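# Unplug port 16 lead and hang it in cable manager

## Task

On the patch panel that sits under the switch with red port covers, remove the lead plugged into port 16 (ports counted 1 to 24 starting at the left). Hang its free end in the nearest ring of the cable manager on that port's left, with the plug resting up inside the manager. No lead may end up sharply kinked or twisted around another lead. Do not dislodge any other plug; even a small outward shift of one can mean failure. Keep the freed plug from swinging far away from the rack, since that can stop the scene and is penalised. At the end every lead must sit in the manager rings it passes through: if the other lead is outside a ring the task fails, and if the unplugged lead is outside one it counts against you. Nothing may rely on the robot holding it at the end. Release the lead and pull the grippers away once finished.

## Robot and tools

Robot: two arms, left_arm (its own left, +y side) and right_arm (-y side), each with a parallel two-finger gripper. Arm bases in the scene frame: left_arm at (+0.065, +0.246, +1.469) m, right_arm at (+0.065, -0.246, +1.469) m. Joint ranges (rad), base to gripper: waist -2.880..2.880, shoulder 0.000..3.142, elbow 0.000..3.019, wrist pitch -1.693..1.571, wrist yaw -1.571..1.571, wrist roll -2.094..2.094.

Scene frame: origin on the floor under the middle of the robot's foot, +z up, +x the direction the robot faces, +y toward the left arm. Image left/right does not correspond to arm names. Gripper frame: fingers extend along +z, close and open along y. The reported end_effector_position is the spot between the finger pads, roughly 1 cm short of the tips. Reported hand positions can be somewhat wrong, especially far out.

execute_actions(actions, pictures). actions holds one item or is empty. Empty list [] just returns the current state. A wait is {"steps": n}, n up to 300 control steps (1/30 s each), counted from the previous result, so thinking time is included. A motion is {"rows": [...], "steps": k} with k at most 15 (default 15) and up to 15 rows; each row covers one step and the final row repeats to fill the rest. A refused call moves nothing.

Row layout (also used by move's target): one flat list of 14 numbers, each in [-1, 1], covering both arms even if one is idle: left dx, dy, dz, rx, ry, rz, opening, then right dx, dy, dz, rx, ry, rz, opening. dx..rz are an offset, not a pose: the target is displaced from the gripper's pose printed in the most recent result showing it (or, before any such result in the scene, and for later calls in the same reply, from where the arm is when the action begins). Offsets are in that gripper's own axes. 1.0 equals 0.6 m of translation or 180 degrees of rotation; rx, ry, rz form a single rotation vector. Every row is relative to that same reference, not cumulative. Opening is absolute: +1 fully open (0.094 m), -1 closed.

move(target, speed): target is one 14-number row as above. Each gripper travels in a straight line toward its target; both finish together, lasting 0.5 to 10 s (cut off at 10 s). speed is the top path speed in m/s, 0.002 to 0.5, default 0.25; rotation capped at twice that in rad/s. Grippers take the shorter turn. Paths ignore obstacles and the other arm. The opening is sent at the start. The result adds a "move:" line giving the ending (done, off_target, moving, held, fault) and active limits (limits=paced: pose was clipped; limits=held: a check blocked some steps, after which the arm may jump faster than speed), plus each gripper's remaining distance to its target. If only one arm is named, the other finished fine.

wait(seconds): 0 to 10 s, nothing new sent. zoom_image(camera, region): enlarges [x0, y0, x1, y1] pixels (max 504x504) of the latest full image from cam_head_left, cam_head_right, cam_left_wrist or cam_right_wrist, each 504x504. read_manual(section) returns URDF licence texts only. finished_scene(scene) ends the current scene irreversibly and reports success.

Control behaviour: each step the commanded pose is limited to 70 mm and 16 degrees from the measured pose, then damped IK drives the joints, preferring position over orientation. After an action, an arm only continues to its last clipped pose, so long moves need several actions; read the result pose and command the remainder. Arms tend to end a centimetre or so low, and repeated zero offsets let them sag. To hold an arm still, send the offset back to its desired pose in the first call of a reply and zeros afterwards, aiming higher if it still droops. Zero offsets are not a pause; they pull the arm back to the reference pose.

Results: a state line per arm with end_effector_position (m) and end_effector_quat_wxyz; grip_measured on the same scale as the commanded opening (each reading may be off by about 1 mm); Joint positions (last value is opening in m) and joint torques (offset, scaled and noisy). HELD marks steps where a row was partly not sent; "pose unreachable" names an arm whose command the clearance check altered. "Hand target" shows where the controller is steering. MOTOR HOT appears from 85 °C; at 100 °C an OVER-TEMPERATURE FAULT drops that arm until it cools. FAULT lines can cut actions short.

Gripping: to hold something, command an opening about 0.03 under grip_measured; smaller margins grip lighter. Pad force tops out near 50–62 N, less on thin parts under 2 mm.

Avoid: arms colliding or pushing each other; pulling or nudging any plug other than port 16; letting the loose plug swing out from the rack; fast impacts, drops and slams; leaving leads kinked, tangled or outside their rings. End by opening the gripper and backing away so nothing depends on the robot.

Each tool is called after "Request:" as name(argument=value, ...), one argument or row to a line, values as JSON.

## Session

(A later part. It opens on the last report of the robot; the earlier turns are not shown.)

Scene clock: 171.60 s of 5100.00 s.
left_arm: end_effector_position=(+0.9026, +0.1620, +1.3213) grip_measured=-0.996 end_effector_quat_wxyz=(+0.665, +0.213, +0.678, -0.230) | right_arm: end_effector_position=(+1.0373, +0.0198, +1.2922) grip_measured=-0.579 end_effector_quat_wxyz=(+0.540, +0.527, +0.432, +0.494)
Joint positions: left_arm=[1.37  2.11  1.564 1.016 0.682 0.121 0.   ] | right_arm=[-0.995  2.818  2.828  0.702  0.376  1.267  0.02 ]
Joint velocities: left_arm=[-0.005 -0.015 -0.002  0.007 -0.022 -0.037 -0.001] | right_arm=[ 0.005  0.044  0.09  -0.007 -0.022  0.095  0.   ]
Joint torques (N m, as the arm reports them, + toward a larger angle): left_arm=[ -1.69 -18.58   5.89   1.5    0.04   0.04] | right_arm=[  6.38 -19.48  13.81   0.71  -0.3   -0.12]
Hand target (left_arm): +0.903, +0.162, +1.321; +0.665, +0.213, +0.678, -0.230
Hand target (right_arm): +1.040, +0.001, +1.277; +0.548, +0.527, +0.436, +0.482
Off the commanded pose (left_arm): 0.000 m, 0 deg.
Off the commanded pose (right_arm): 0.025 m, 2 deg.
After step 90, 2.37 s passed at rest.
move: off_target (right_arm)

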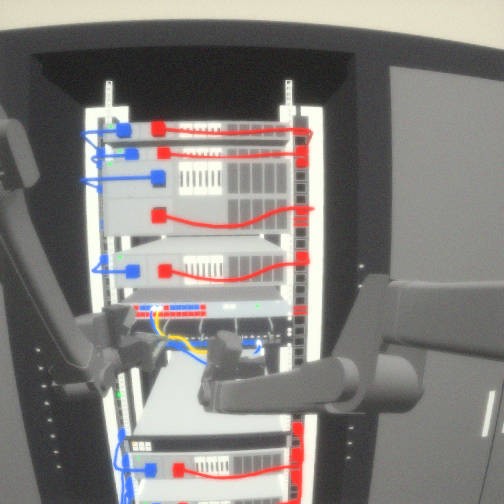

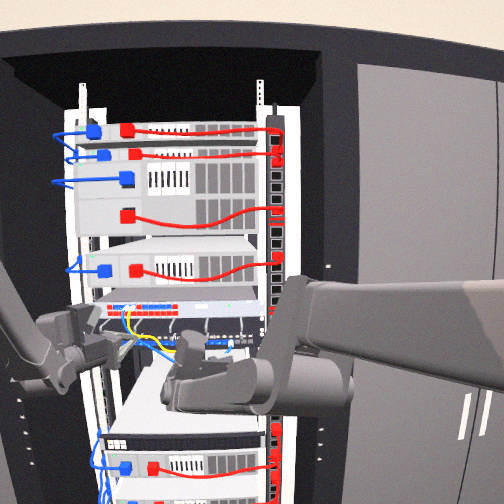

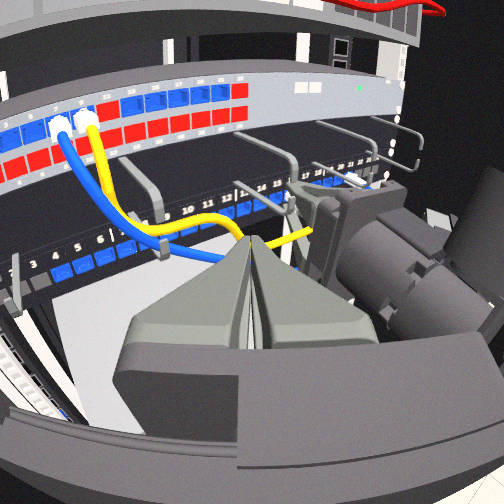

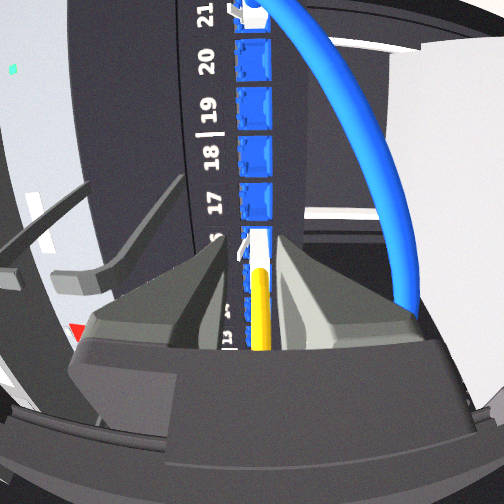

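Request:
move(
  target=[0,0,0,0,0,0,-1,-0.011,-0.007,-0.002,0.005,-0.012,-0.012,-0.65],
  speed=0.03,
)

Request:
move(
  target=[0,0,0,0,0,0,-1,0,0,0,0,0,0,-0.95],
)

Request:
move(
  target=[0,0,0,0,0,0,-1,0.0,0.012,-0.03,0,0,0,-0.95],
  speed=0.02,
)

Scene clock: 179.13 s of 5100.00 s.
left_arm: end_effector_position=(+0.9026, +0.1620, +1.3213) grip_measured=-0.996 end_effector_quat_wxyz=(+0.665, +0.213, +0.678, -0.230) | right_arm: end_effector_position=(+1.0365, +0.0148, +1.2903) grip_measured=-0.649 end_effector_quat_wxyz=(+0.548, +0.535, +0.429, +0.479)
Joint positions: left_arm=[1.37  2.11  1.564 1.016 0.682 0.121 0.   ] | right_arm=[-0.995  2.82   2.832  0.701  0.412  1.251  0.017]
Joint velocities: left_arm=[ 0.005 -0.005 -0.007 -0.007 -0.051 -0.051  0.   ] | right_arm=[-0.005 -0.005  0.002  0.017 -0.037 -0.051 -0.   ]
Joint torques (N m, as the arm reports them, + toward a larger angle): left_arm=[ -2.41 -18.5    5.86   1.42   0.03   0.04] | right_arm=[  8.45 -22.86   8.39   1.85  -0.01  -0.2 ]
Hand target (left_arm): +0.903, +0.162, +1.321; +0.665, +0.213, +0.678, -0.230
Hand target (right_arm): +1.036, +0.014, +1.288; +0.553, +0.532, +0.435, +0.471
Off the commanded pose (left_arm): 0.000 m, 0 deg.
Off the commanded pose (right_arm): 0.003 m, 1 deg.
After step 90, 3.37 s passed at rest.
move: done

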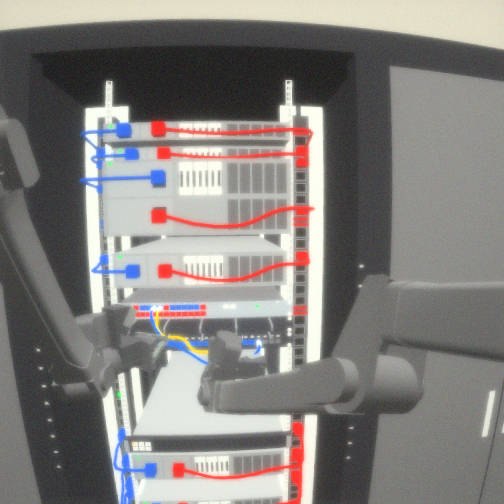

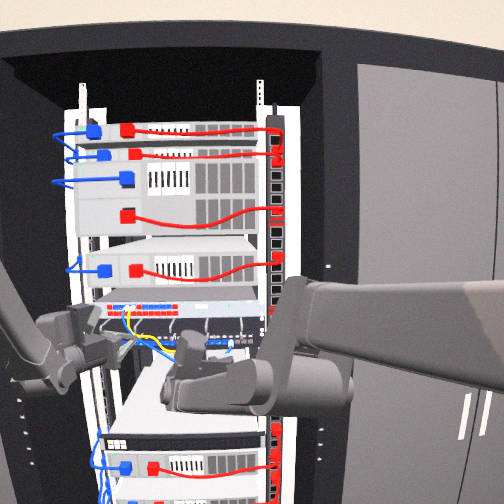

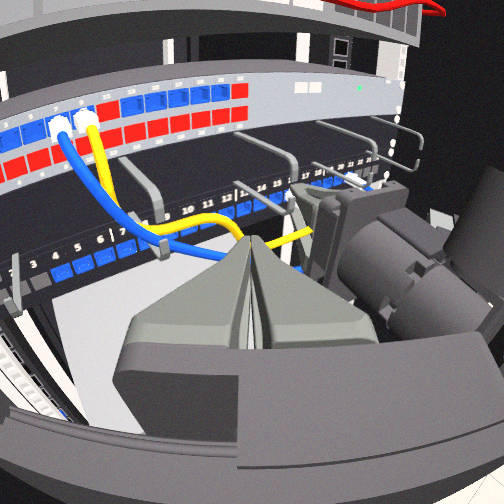

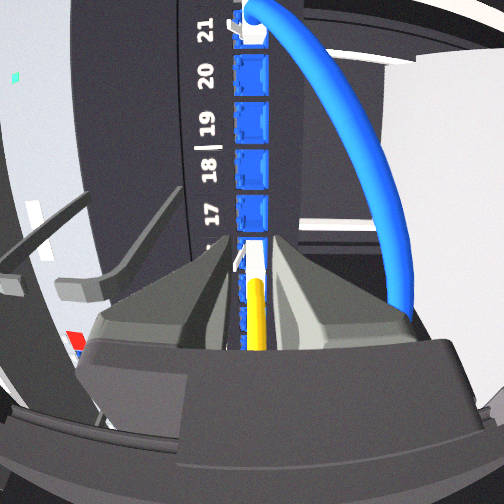

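Scene clock: 179.63 s of 5100.00 s.
left_arm: end_effector_position=(+0.9026, +0.1620, +1.3213) grip_measured=-0.996 end_effector_quat_wxyz=(+0.665, +0.213, +0.678, -0.230) | right_arm: end_effector_position=(+1.0365, +0.0151, +1.2902) grip_measured=-0.878 end_effector_quat_wxyz=(+0.548, +0.534, +0.430, +0.479)
Joint positions: left_arm=[1.37  2.11  1.564 1.016 0.682 0.121 0.   ] | right_arm=[-0.995  2.82   2.832  0.7    0.41   1.251  0.006]
Joint velocities: left_arm=[ 0.005 -0.005  0.002 -0.012 -0.022  0.007 -0.001] | right_arm=[ 0.015 -0.005 -0.012 -0.002 -0.037 -0.022  0.   ]
Joint torques (N m, as the arm reports them, + toward a larger angle): left_arm=[ -2.04 -18.59   5.83   1.45   0.07   0.09] | right_arm=[  8.53 -22.84   8.95   1.77  -0.16  -0.03]
Hand target (left_arm): +0.903, +0.162, +1.321; +0.665, +0.213, +0.678, -0.230
Hand target (right_arm): +1.036, +0.015, +1.290; +0.548, +0.535, +0.429, +0.479
Off the commanded pose (left_arm): 0.000 m, 0 deg.
Off the commanded pose (right_arm): 0.000 m, 0 deg.
move: done

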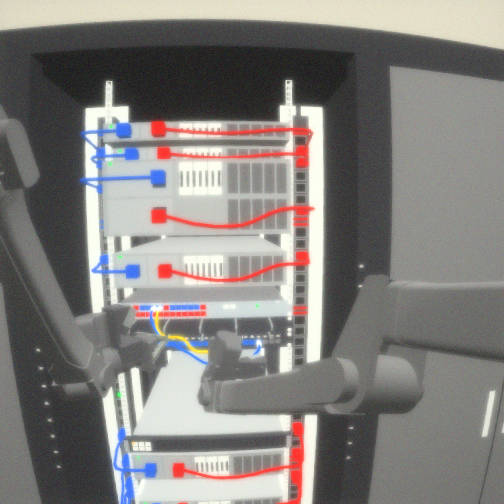

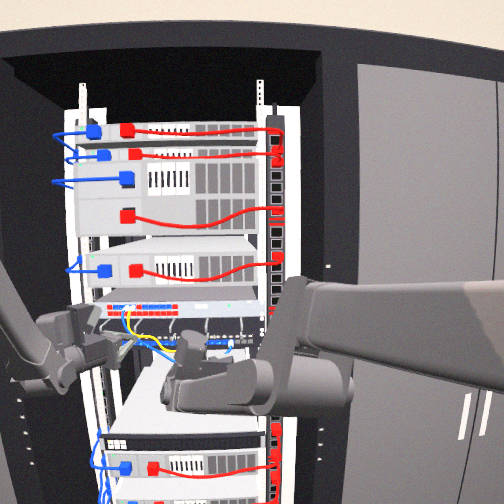

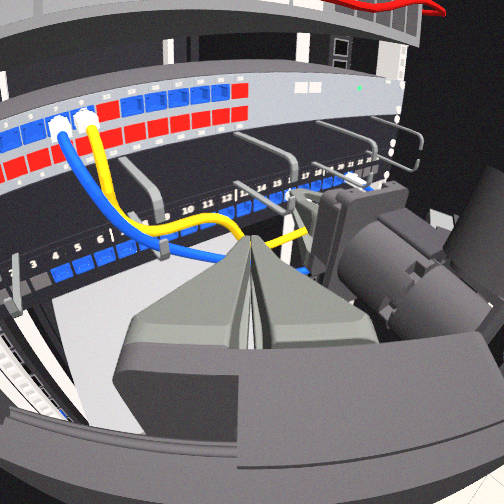

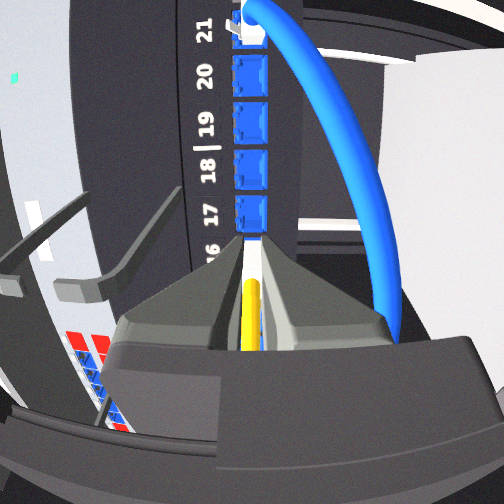

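Scene clock: 180.87 s of 5100.00 s.
left_arm: end_effector_position=(+0.9026, +0.1620, +1.3213) grip_measured=-0.996 end_effector_quat_wxyz=(+0.665, +0.213, +0.678, -0.230) | right_arm: end_effector_position=(+1.0183, +0.0154, +1.2824) grip_measured=-0.878 end_effector_quat_wxyz=(+0.545, +0.537, +0.434, +0.476)
Joint positions: left_arm=[1.37  2.11  1.564 1.016 0.682 0.121 0.   ] | right_arm=[-0.991  2.704  2.564  0.84   0.416  1.251  0.006]
Joint velocities: left_arm=[-0.005 -0.005 -0.012 -0.007  0.022  0.037 -0.   ] | right_arm=[-0.015 -0.005 -0.007  0.022 -0.051  0.007 -0.   ]
Joint torques (N m, as the arm reports them, + toward a larger angle): left_arm=[ -1.92 -18.84   5.9    1.43   0.02   0.05] | right_arm=[  9.01 -24.19   6.67   2.32  -0.08  -0.1 ]
Hand target (left_arm): +0.903, +0.162, +1.321; +0.665, +0.213, +0.678, -0.230
Hand target (right_arm): +1.019, +0.018, +1.296; +0.548, +0.534, +0.429, +0.479
Off the commanded pose (left_arm): 0.000 m, 0 deg.
Off the commanded pose (right_arm): 0.014 m, 1 deg.
move: off_target (right_arm)

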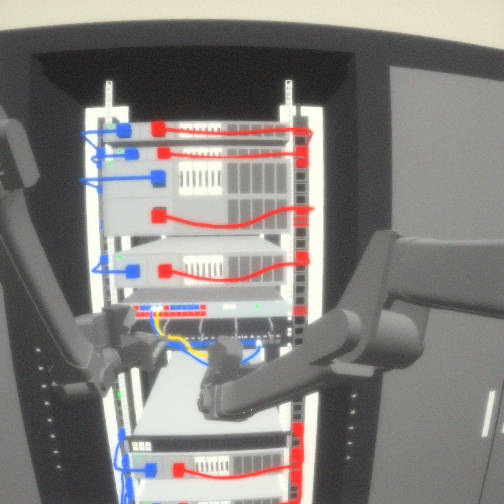

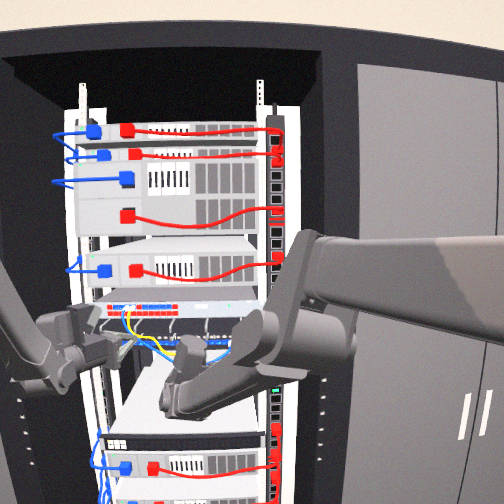

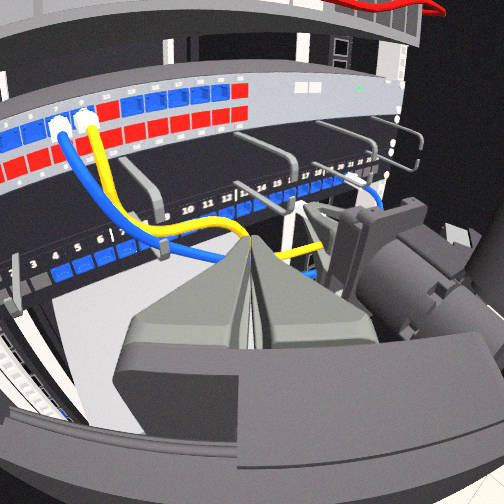

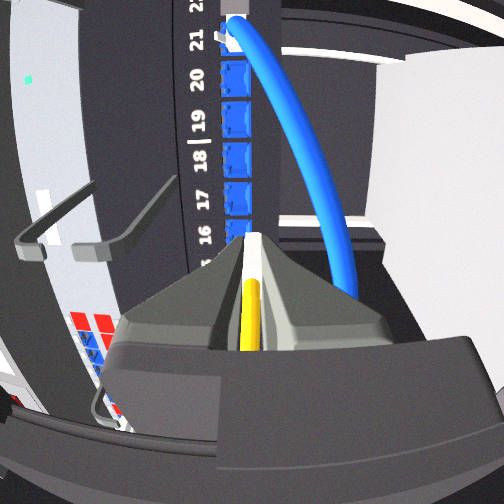

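Out. Back a little and raise to gap height.

Request:
move(
  target=[0,0,0,0,0,0,-1,0.01,0.115,-0.035,0,0,0,-0.93],
  speed=0.05,
)

Scene clock: 187.17 s of 5100.00 s.
left_arm: end_effector_position=(+0.9026, +0.1620, +1.3213) grip_measured=-0.996 end_effector_quat_wxyz=(+0.665, +0.213, +0.678, -0.230) | right_arm: end_effector_position=(+0.9967, +0.0148, +1.3249) grip_measured=-0.878 end_effector_quat_wxyz=(+0.541, +0.543, +0.441, +0.466)
Joint positions: left_arm=[1.37  2.11  1.564 1.016 0.682 0.121 0.   ] | right_arm=[-0.965  2.49   2.222  0.95   0.45   1.234  0.006]
Joint velocities: left_arm=[-0.015 -0.015  0.007  0.002 -0.022 -0.037 -0.001] | right_arm=[ 0.005 -0.015 -0.007 -0.012 -0.051 -0.007 -0.001]
Joint torques (N m, as the arm reports them, + toward a larger angle): left_arm=[ -1.93 -18.15   5.86   1.36   0.05   0.03] | right_arm=[  9.82 -24.45   6.41   2.34  -0.21  -0.13]
Hand target (left_arm): +0.903, +0.162, +1.321; +0.665, +0.213, +0.678, -0.230
Hand target (right_arm): +0.997, +0.024, +1.350; +0.545, +0.538, +0.433, +0.476
Off the commanded pose (left_arm): 0.000 m, 0 deg.
Off the commanded pose (right_arm): 0.027 m, 2 deg.
After step 90, 1.43 s passed at rest.
move: off_target (right_arm)

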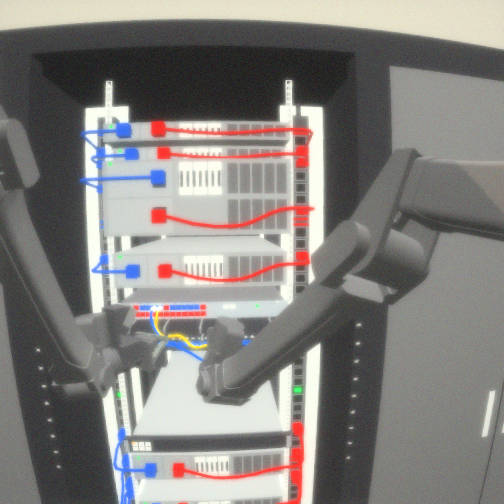

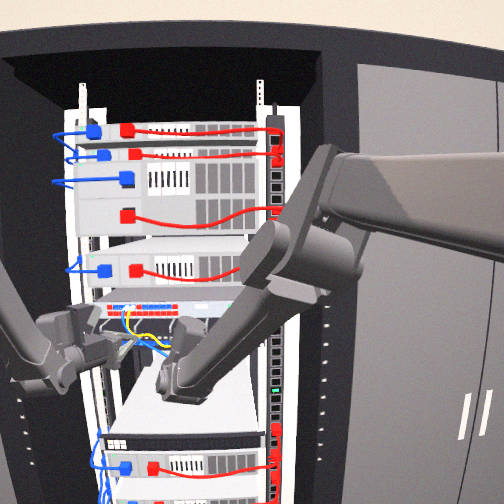

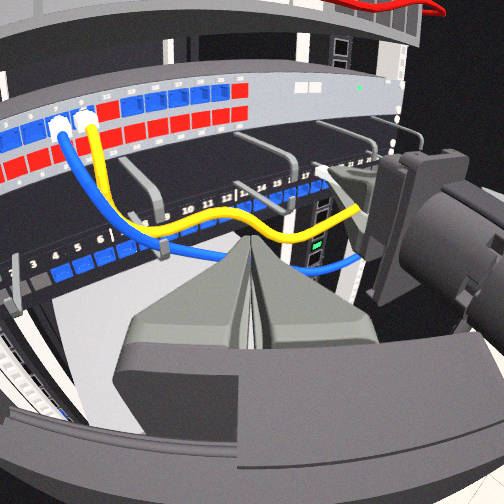

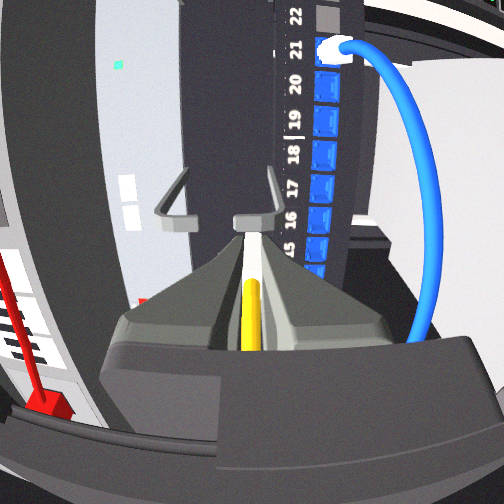

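Request:
move(
  target=[0,0,0,0,0,0,-1,0,0.02,0.022,-0.01,-0.02,0.11,-0.93],
  speed=0.08,
)

Request:
zoom_image(
  camera="cam_head_left",
  region=[130,295,250,365],
)

Scene clock: 196.70 s of 5100.00 s.
left_arm: end_effector_position=(+0.9026, +0.1620, +1.3213) grip_measured=-0.996 end_effector_quat_wxyz=(+0.665, +0.213, +0.678, -0.230) | right_arm: end_effector_position=(+1.0029, +0.0058, +1.3330) grip_measured=-0.878 end_effector_quat_wxyz=(+0.478, +0.617, +0.334, +0.529)
Joint positions: left_arm=[1.37  2.11  1.564 1.016 0.682 0.121 0.   ] | right_arm=[-0.963  2.495  2.26   0.937  0.51   1.532  0.006]
Joint velocities: left_arm=[ 0.005 -0.005 -0.007  0.007 -0.066 -0.066  0.   ] | right_arm=[ 0.005 -0.015  0.017  0.022 -0.037 -0.066  0.   ]
Joint torques (N m, as the arm reports them, + toward a larger angle): left_arm=[ -1.57 -18.69   5.85   1.44   0.05   0.07] | right_arm=[  8.73 -19.71  12.65   1.53  -0.2    0.15]
Hand target (left_arm): +0.903, +0.162, +1.321; +0.665, +0.213, +0.678, -0.230
Hand target (right_arm): +1.008, +0.012, +1.337; +0.474, +0.617, +0.317, +0.542
Off the commanded pose (left_arm): 0.000 m, 0 deg.
Off the commanded pose (right_arm): 0.010 m, 3 deg.
After step 90, 3.97 s passed at rest.
move: off_target (right_arm)

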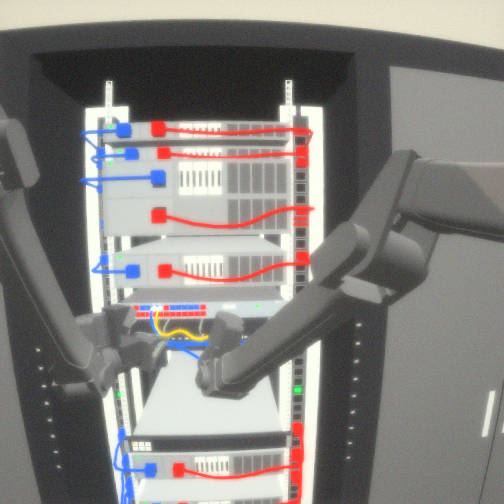

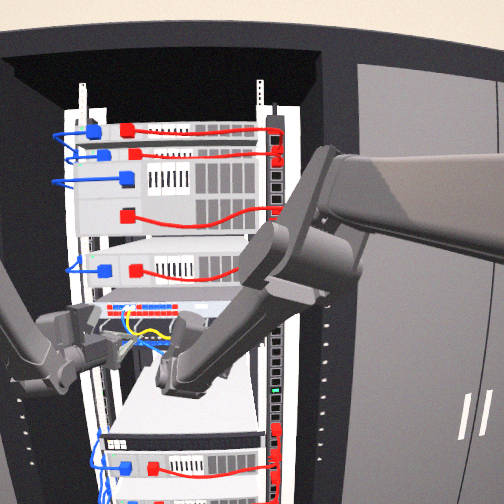

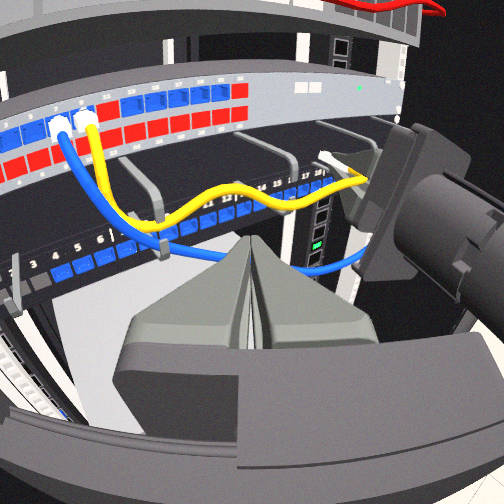

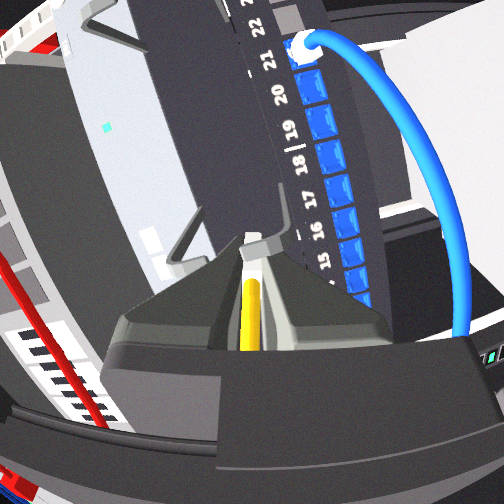

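Region (130, 295, 250, 365) of cam_head_left's 504x504 image, scaled by 4.200, with more detail than that image has; it fills the top 294 rows of this view, and the rest is white.

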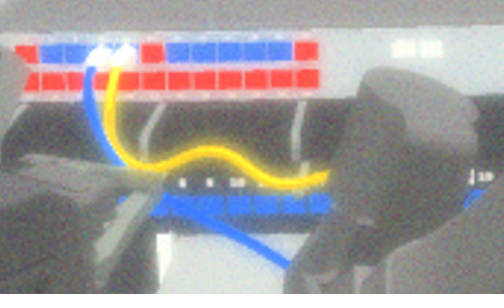

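Request:
move(
  target=[0,0,0,0,0,0,-1,0.019,-0.018,0.036,0,0,0,-0.93],
  speed=0.04,
)

Request:
zoom_image(
  camera="cam_left_wrist",
  region=[120,120,380,280],
)

Scene clock: 205.60 s of 5100.00 s.
left_arm: end_effector_position=(+0.9026, +0.1620, +1.3213) grip_measured=-0.996 end_effector_quat_wxyz=(+0.665, +0.213, +0.678, -0.230) | right_arm: end_effector_position=(+1.0221, +0.0133, +1.3289) grip_measured=-0.878 end_effector_quat_wxyz=(+0.474, +0.620, +0.342, +0.523)
Joint positions: left_arm=[1.37  2.11  1.564 1.016 0.682 0.121 0.   ] | right_arm=[-0.963  2.56   2.412  0.828  0.51   1.534  0.006]
Joint velocities: left_arm=[-0.005 -0.005 -0.002  0.007 -0.022 -0.022 -0.   ] | right_arm=[ 0.005 -0.015  0.017 -0.017  0.007  0.022 -0.001]
Joint torques (N m, as the arm reports them, + toward a larger angle): left_arm=[ -1.88 -18.54   6.     1.38   0.05   0.08] | right_arm=[  8.49 -19.58  13.31   1.5   -0.32  -0.02]
Hand target (left_arm): +0.903, +0.162, +1.321; +0.665, +0.213, +0.678, -0.230
Hand target (right_arm): +1.026, +0.014, +1.327; +0.477, +0.617, +0.335, +0.529
Off the commanded pose (left_arm): 0.000 m, 0 deg.
Off the commanded pose (right_arm): 0.006 m, 1 deg.
After step 90, 4.87 s passed at rest.
move: done

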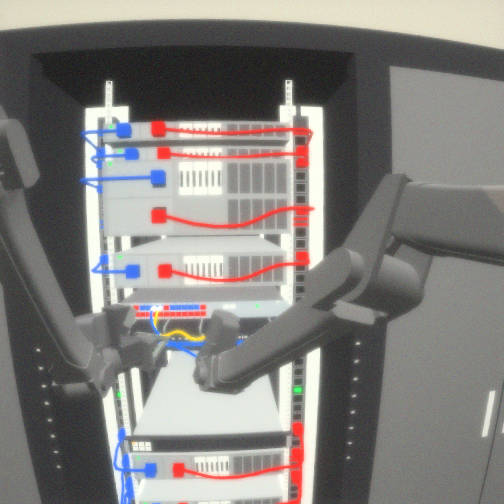

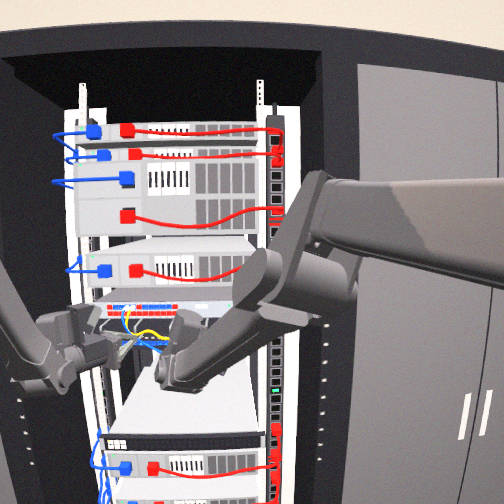

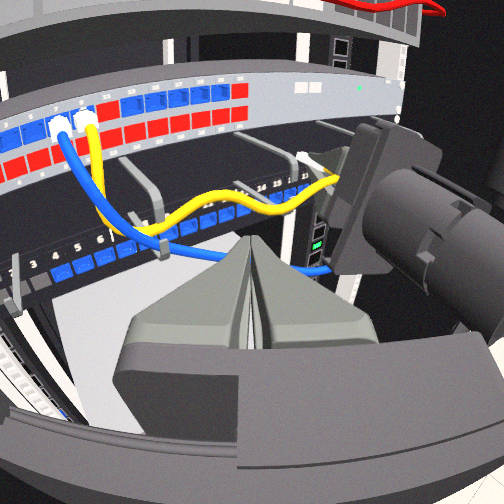

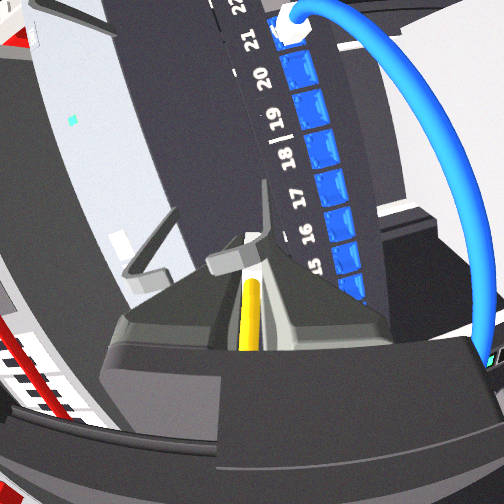

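Region (120, 120, 380, 280) of cam_left_wrist's 504x504 image, scaled by 1.938, with more detail than that image has; it fills the top 310 rows of this view, and the rest is white.

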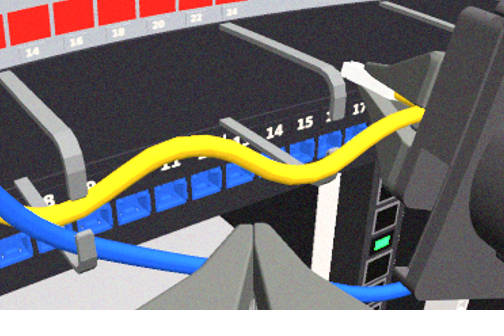

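Against the lower hook; raise by wrist pitch.

Request:
move(
  target=[0,0,0,0,0,0,-1,0,0.028,0,-0.024,0,0,-0.93],
  speed=0.04,
)

Request:
zoom_image(
  camera="cam_left_wrist",
  region=[120,120,380,280],
)

Scene clock: 211.80 s of 5100.00 s.
left_arm: end_effector_position=(+0.9026, +0.1620, +1.3213) grip_measured=-0.996 end_effector_quat_wxyz=(+0.665, +0.213, +0.678, -0.230) | right_arm: end_effector_position=(+1.0200, +0.0108, +1.3341) grip_measured=-0.878 end_effector_quat_wxyz=(+0.485, +0.612, +0.333, +0.528)
Joint positions: left_arm=[1.37  2.11  1.564 1.016 0.682 0.121 0.   ] | right_arm=[-0.963  2.565  2.413  0.87   0.51   1.514  0.006]
Joint velocities: left_arm=[ 0.005 -0.005 -0.012 -0.002 -0.007 -0.022  0.001] | right_arm=[-0.005 -0.005 -0.007 -0.002  0.007 -0.066  0.   ]
Joint torques (N m, as the arm reports them, + toward a larger angle): left_arm=[ -1.46 -18.45   5.89   1.36  -0.01   0.05] | right_arm=[  8.42 -22.13   9.54   2.99  -0.42  -0.2 ]
Hand target (left_arm): +0.903, +0.162, +1.321; +0.665, +0.213, +0.678, -0.230
Hand target (right_arm): +1.021, +0.008, +1.345; +0.497, +0.602, +0.322, +0.536
Off the commanded pose (left_arm): 0.000 m, 0 deg.
Off the commanded pose (right_arm): 0.011 m, 2 deg.
After step 90, 2.03 s passed at rest.
move: off_target (right_arm)

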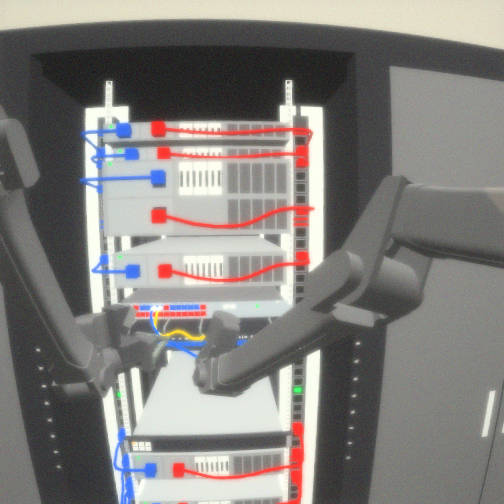

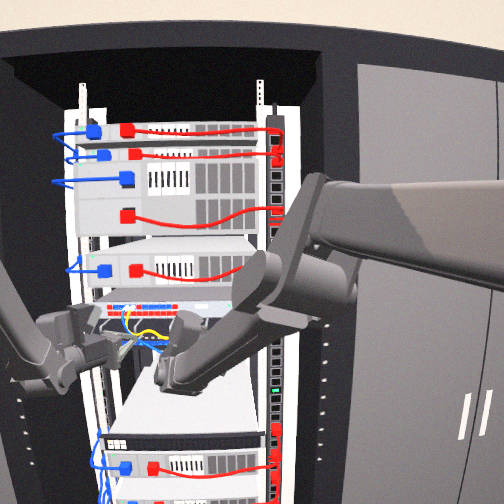

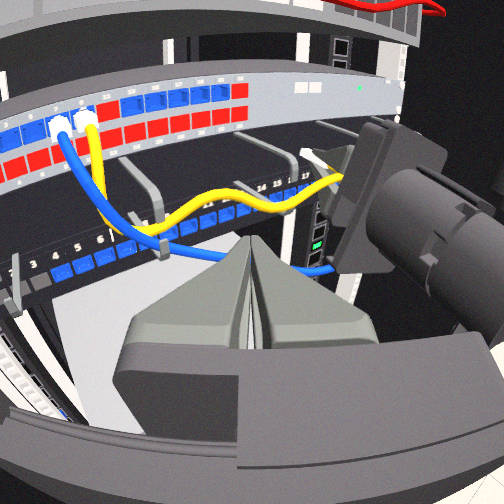

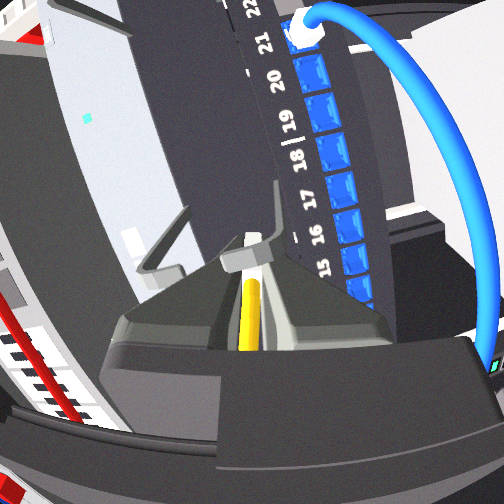

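Region (120, 120, 380, 280) of cam_left_wrist's 504x504 image, scaled by 1.938, with more detail than that image has; it fills the top 310 rows of this view, and the rest is white.

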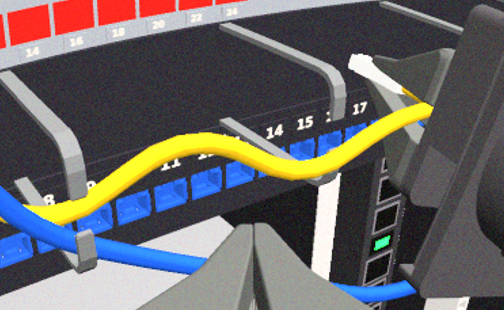

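Request:
move(
  target=[0,0,0,0,0,0,-1,0.035,0.018,0,-0.015,0,0,-0.93],
  speed=0.04,
)

Request:
zoom_image(
  camera="cam_left_wrist",
  region=[120,120,380,280],
)

Scene clock: 219.10 s of 5100.00 s.
left_arm: end_effector_position=(+0.9026, +0.1620, +1.3213) grip_measured=-0.996 end_effector_quat_wxyz=(+0.665, +0.213, +0.678, -0.230) | right_arm: end_effector_position=(+1.0195, +0.0103, +1.3321) grip_measured=-0.878 end_effector_quat_wxyz=(+0.494, +0.611, +0.337, +0.518)
Joint positions: left_arm=[1.37  2.11  1.564 1.016 0.682 0.121 0.   ] | right_arm=[-0.962  2.573  2.424  0.868  0.524  1.489  0.006]
Joint velocities: left_arm=[ 0.005 -0.005 -0.012  0.002  0.007 -0.066 -0.   ] | right_arm=[-0.005 -0.005  0.012 -0.002 -0.007 -0.037  0.   ]
Joint torques (N m, as the arm reports them, + toward a larger angle): left_arm=[ -2.06 -19.21   5.77   1.45   0.07   0.09] | right_arm=[ 10.36 -20.25  13.76   2.23  -0.3   -0.16]
Hand target (left_arm): +0.903, +0.162, +1.321; +0.665, +0.213, +0.678, -0.230
Hand target (right_arm): +1.021, +0.026, +1.351; +0.498, +0.601, +0.322, +0.536
Off the commanded pose (left_arm): 0.000 m, 0 deg.
Off the commanded pose (right_arm): 0.026 m, 3 deg.
After step 90, 3.47 s passed at rest.
move: off_target (right_arm)

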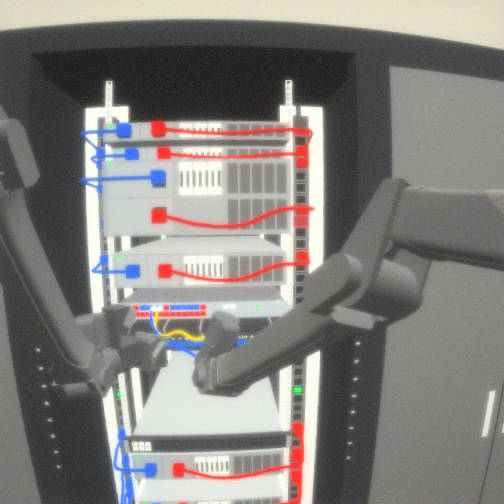

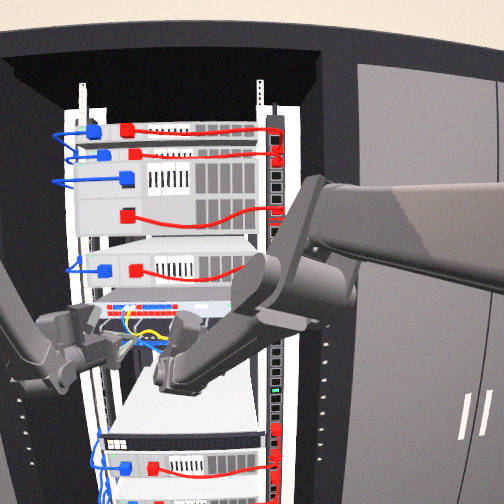

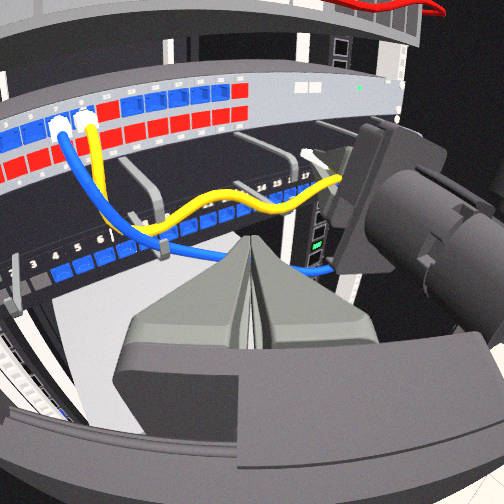

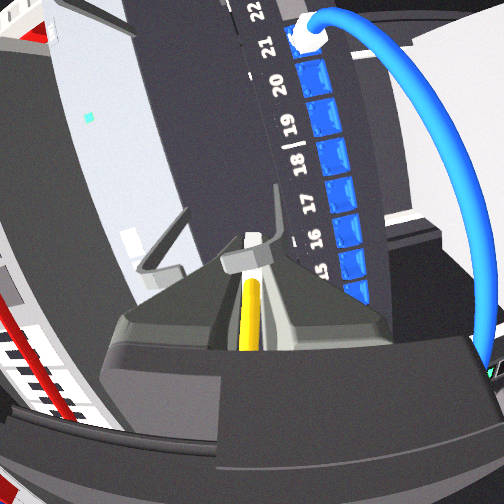

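Region (120, 120, 380, 280) of cam_left_wrist's 504x504 image, scaled by 1.938, with more detail than that image has; it fills the top 310 rows of this view, and the rest is white.

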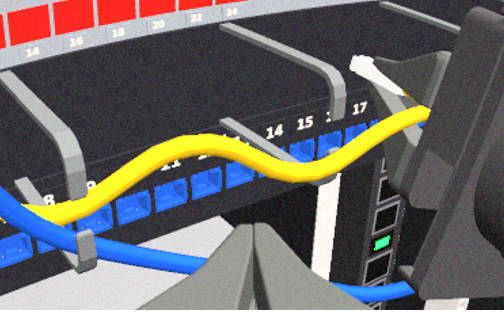

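Request:
move(
  target=[0,0,0,0,0,0,-1,0.045,0.045,-0.02,0,0.012,0.015,-0.93],
  speed=0.04,
)

Request:
zoom_image(
  camera="cam_left_wrist",
  region=[120,120,380,280],
)

Scene clock: 224.53 s of 5100.00 s.
left_arm: end_effector_position=(+0.9026, +0.1620, +1.3213) grip_measured=-0.996 end_effector_quat_wxyz=(+0.665, +0.213, +0.678, -0.230) | right_arm: end_effector_position=(+1.0136, +0.0153, +1.3380) grip_measured=-0.878 end_effector_quat_wxyz=(+0.485, +0.612, +0.347, +0.519)
Joint positions: left_arm=[1.37  2.11  1.564 1.016 0.682 0.121 0.   ] | right_arm=[-0.955  2.525  2.343  0.879  0.517  1.494  0.006]
Joint velocities: left_arm=[-0.005 -0.015  0.002  0.012  0.022 -0.022  0.   ] | right_arm=[-0.005 -0.005 -0.032 -0.007  0.007 -0.007  0.   ]
Joint torques (N m, as the arm reports them, + toward a larger angle): left_arm=[ -2.03 -18.16   5.83   1.38   0.02   0.03] | right_arm=[ 10.52 -24.91   6.82   2.28  -0.44   0.16]
Hand target (left_arm): +0.903, +0.162, +1.321; +0.665, +0.213, +0.678, -0.230
Hand target (right_arm): +1.013, +0.031, +1.365; +0.475, +0.610, +0.332, +0.541
Off the commanded pose (left_arm): 0.000 m, 0 deg.
Off the commanded pose (right_arm): 0.032 m, 3 deg.
After step 90, 1.03 s passed at rest.
move: off_target (right_arm)

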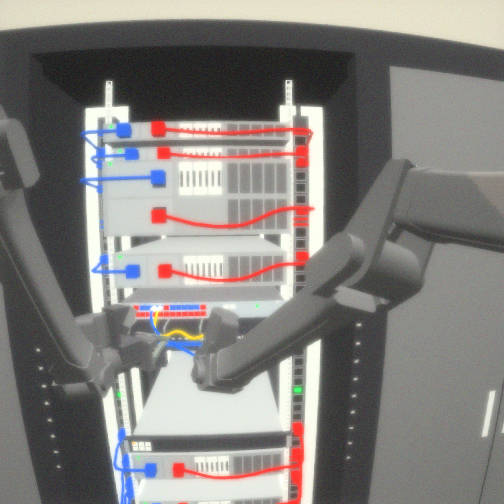

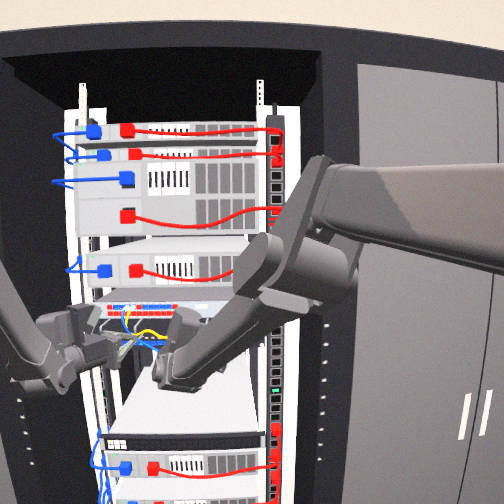

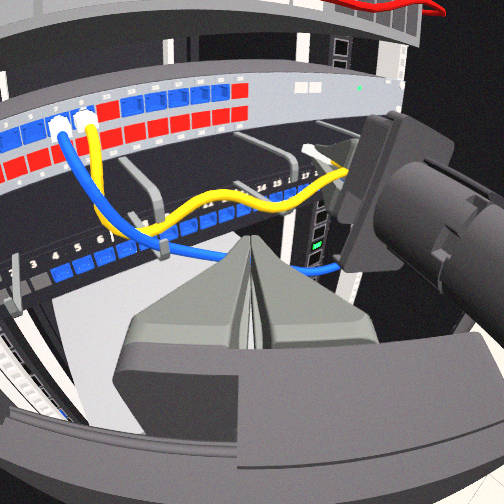

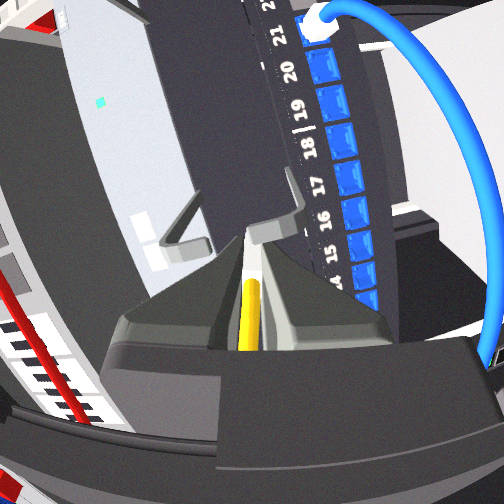

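Region (120, 120, 380, 280) of cam_left_wrist's 504x504 image, scaled by 1.938, with more detail than that image has; it fills the top 310 rows of this view, and the rest is white.

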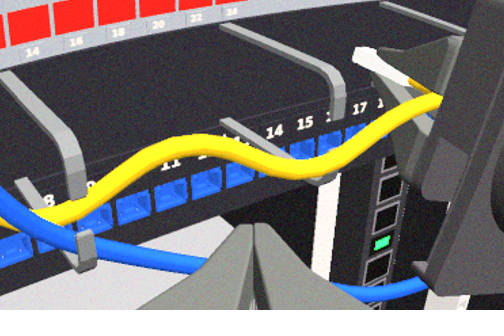

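Request:
move(
  target=[0.03,-0.015,0.05,0,0,0,-1,0.015,0.012,0.022,-0.012,0,0.02,-0.93],
  speed=0.04,
)

Request:
zoom_image(
  camera="cam_left_wrist",
  region=[120,100,380,280],
)

Scene clock: 230.90 s of 5100.00 s.
left_arm: end_effector_position=(+0.9123, +0.1423, +1.3047) grip_measured=-0.996 end_effector_quat_wxyz=(+0.660, +0.209, +0.684, -0.232) | right_arm: end_effector_position=(+1.0234, +0.0146, +1.3488) grip_measured=-0.878 end_effector_quat_wxyz=(+0.483, +0.614, +0.331, +0.530)
Joint positions: left_arm=[1.343 2.156 1.623 0.979 0.653 0.133 0.   ] | right_arm=[-0.955  2.543  2.408  0.855  0.517  1.516  0.006]
Joint velocities: left_arm=[ 0.005  0.005  0.002  0.017  0.051 -0.066 -0.   ] | right_arm=[ 0.005 -0.015 -0.007 -0.012  0.037  0.037 -0.001]
Joint torques (N m, as the arm reports them, + toward a larger angle): left_arm=[ -2.68 -17.53   9.3    1.16  -0.05   0.16] | right_arm=[  8.77 -19.75  13.33   1.41  -0.38   0.16]
Hand target (left_arm): +0.921, +0.137, +1.304; +0.665, +0.213, +0.678, -0.230
Hand target (right_arm): +1.027, +0.018, +1.348; +0.479, +0.614, +0.319, +0.541
Off the commanded pose (left_arm): 0.010 m, 1 deg.
Off the commanded pose (right_arm): 0.006 m, 2 deg.
After step 90, 1.93 s passed at rest.
move: done

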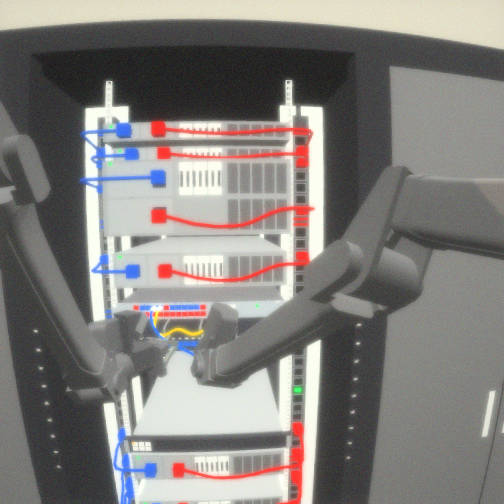

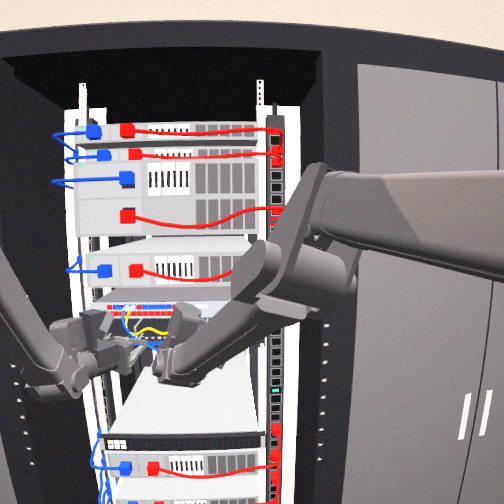

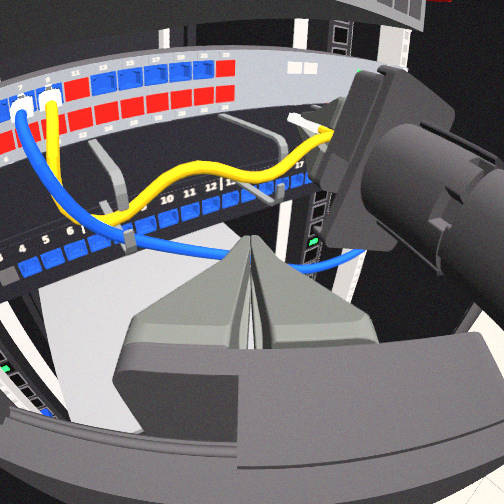

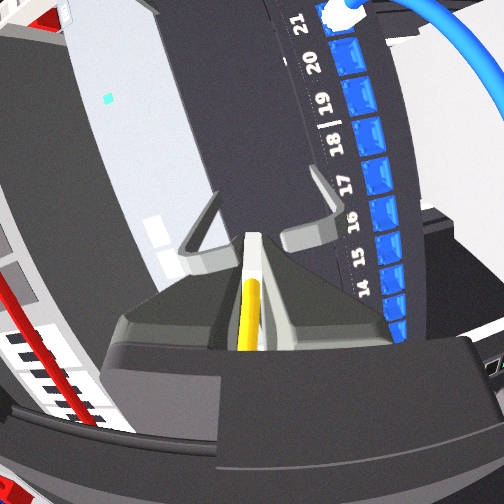

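Region (120, 100, 380, 280) of cam_left_wrist's 504x504 image, scaled by 1.938, with more detail than that image has; it fills the top 349 rows of this view, and the rest is white.

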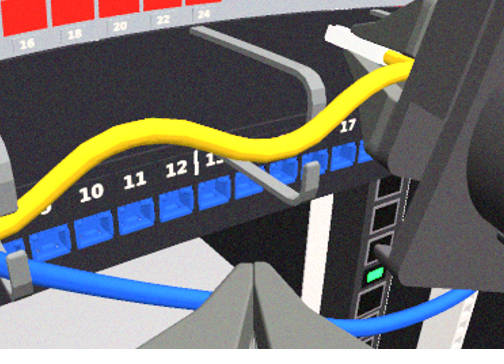

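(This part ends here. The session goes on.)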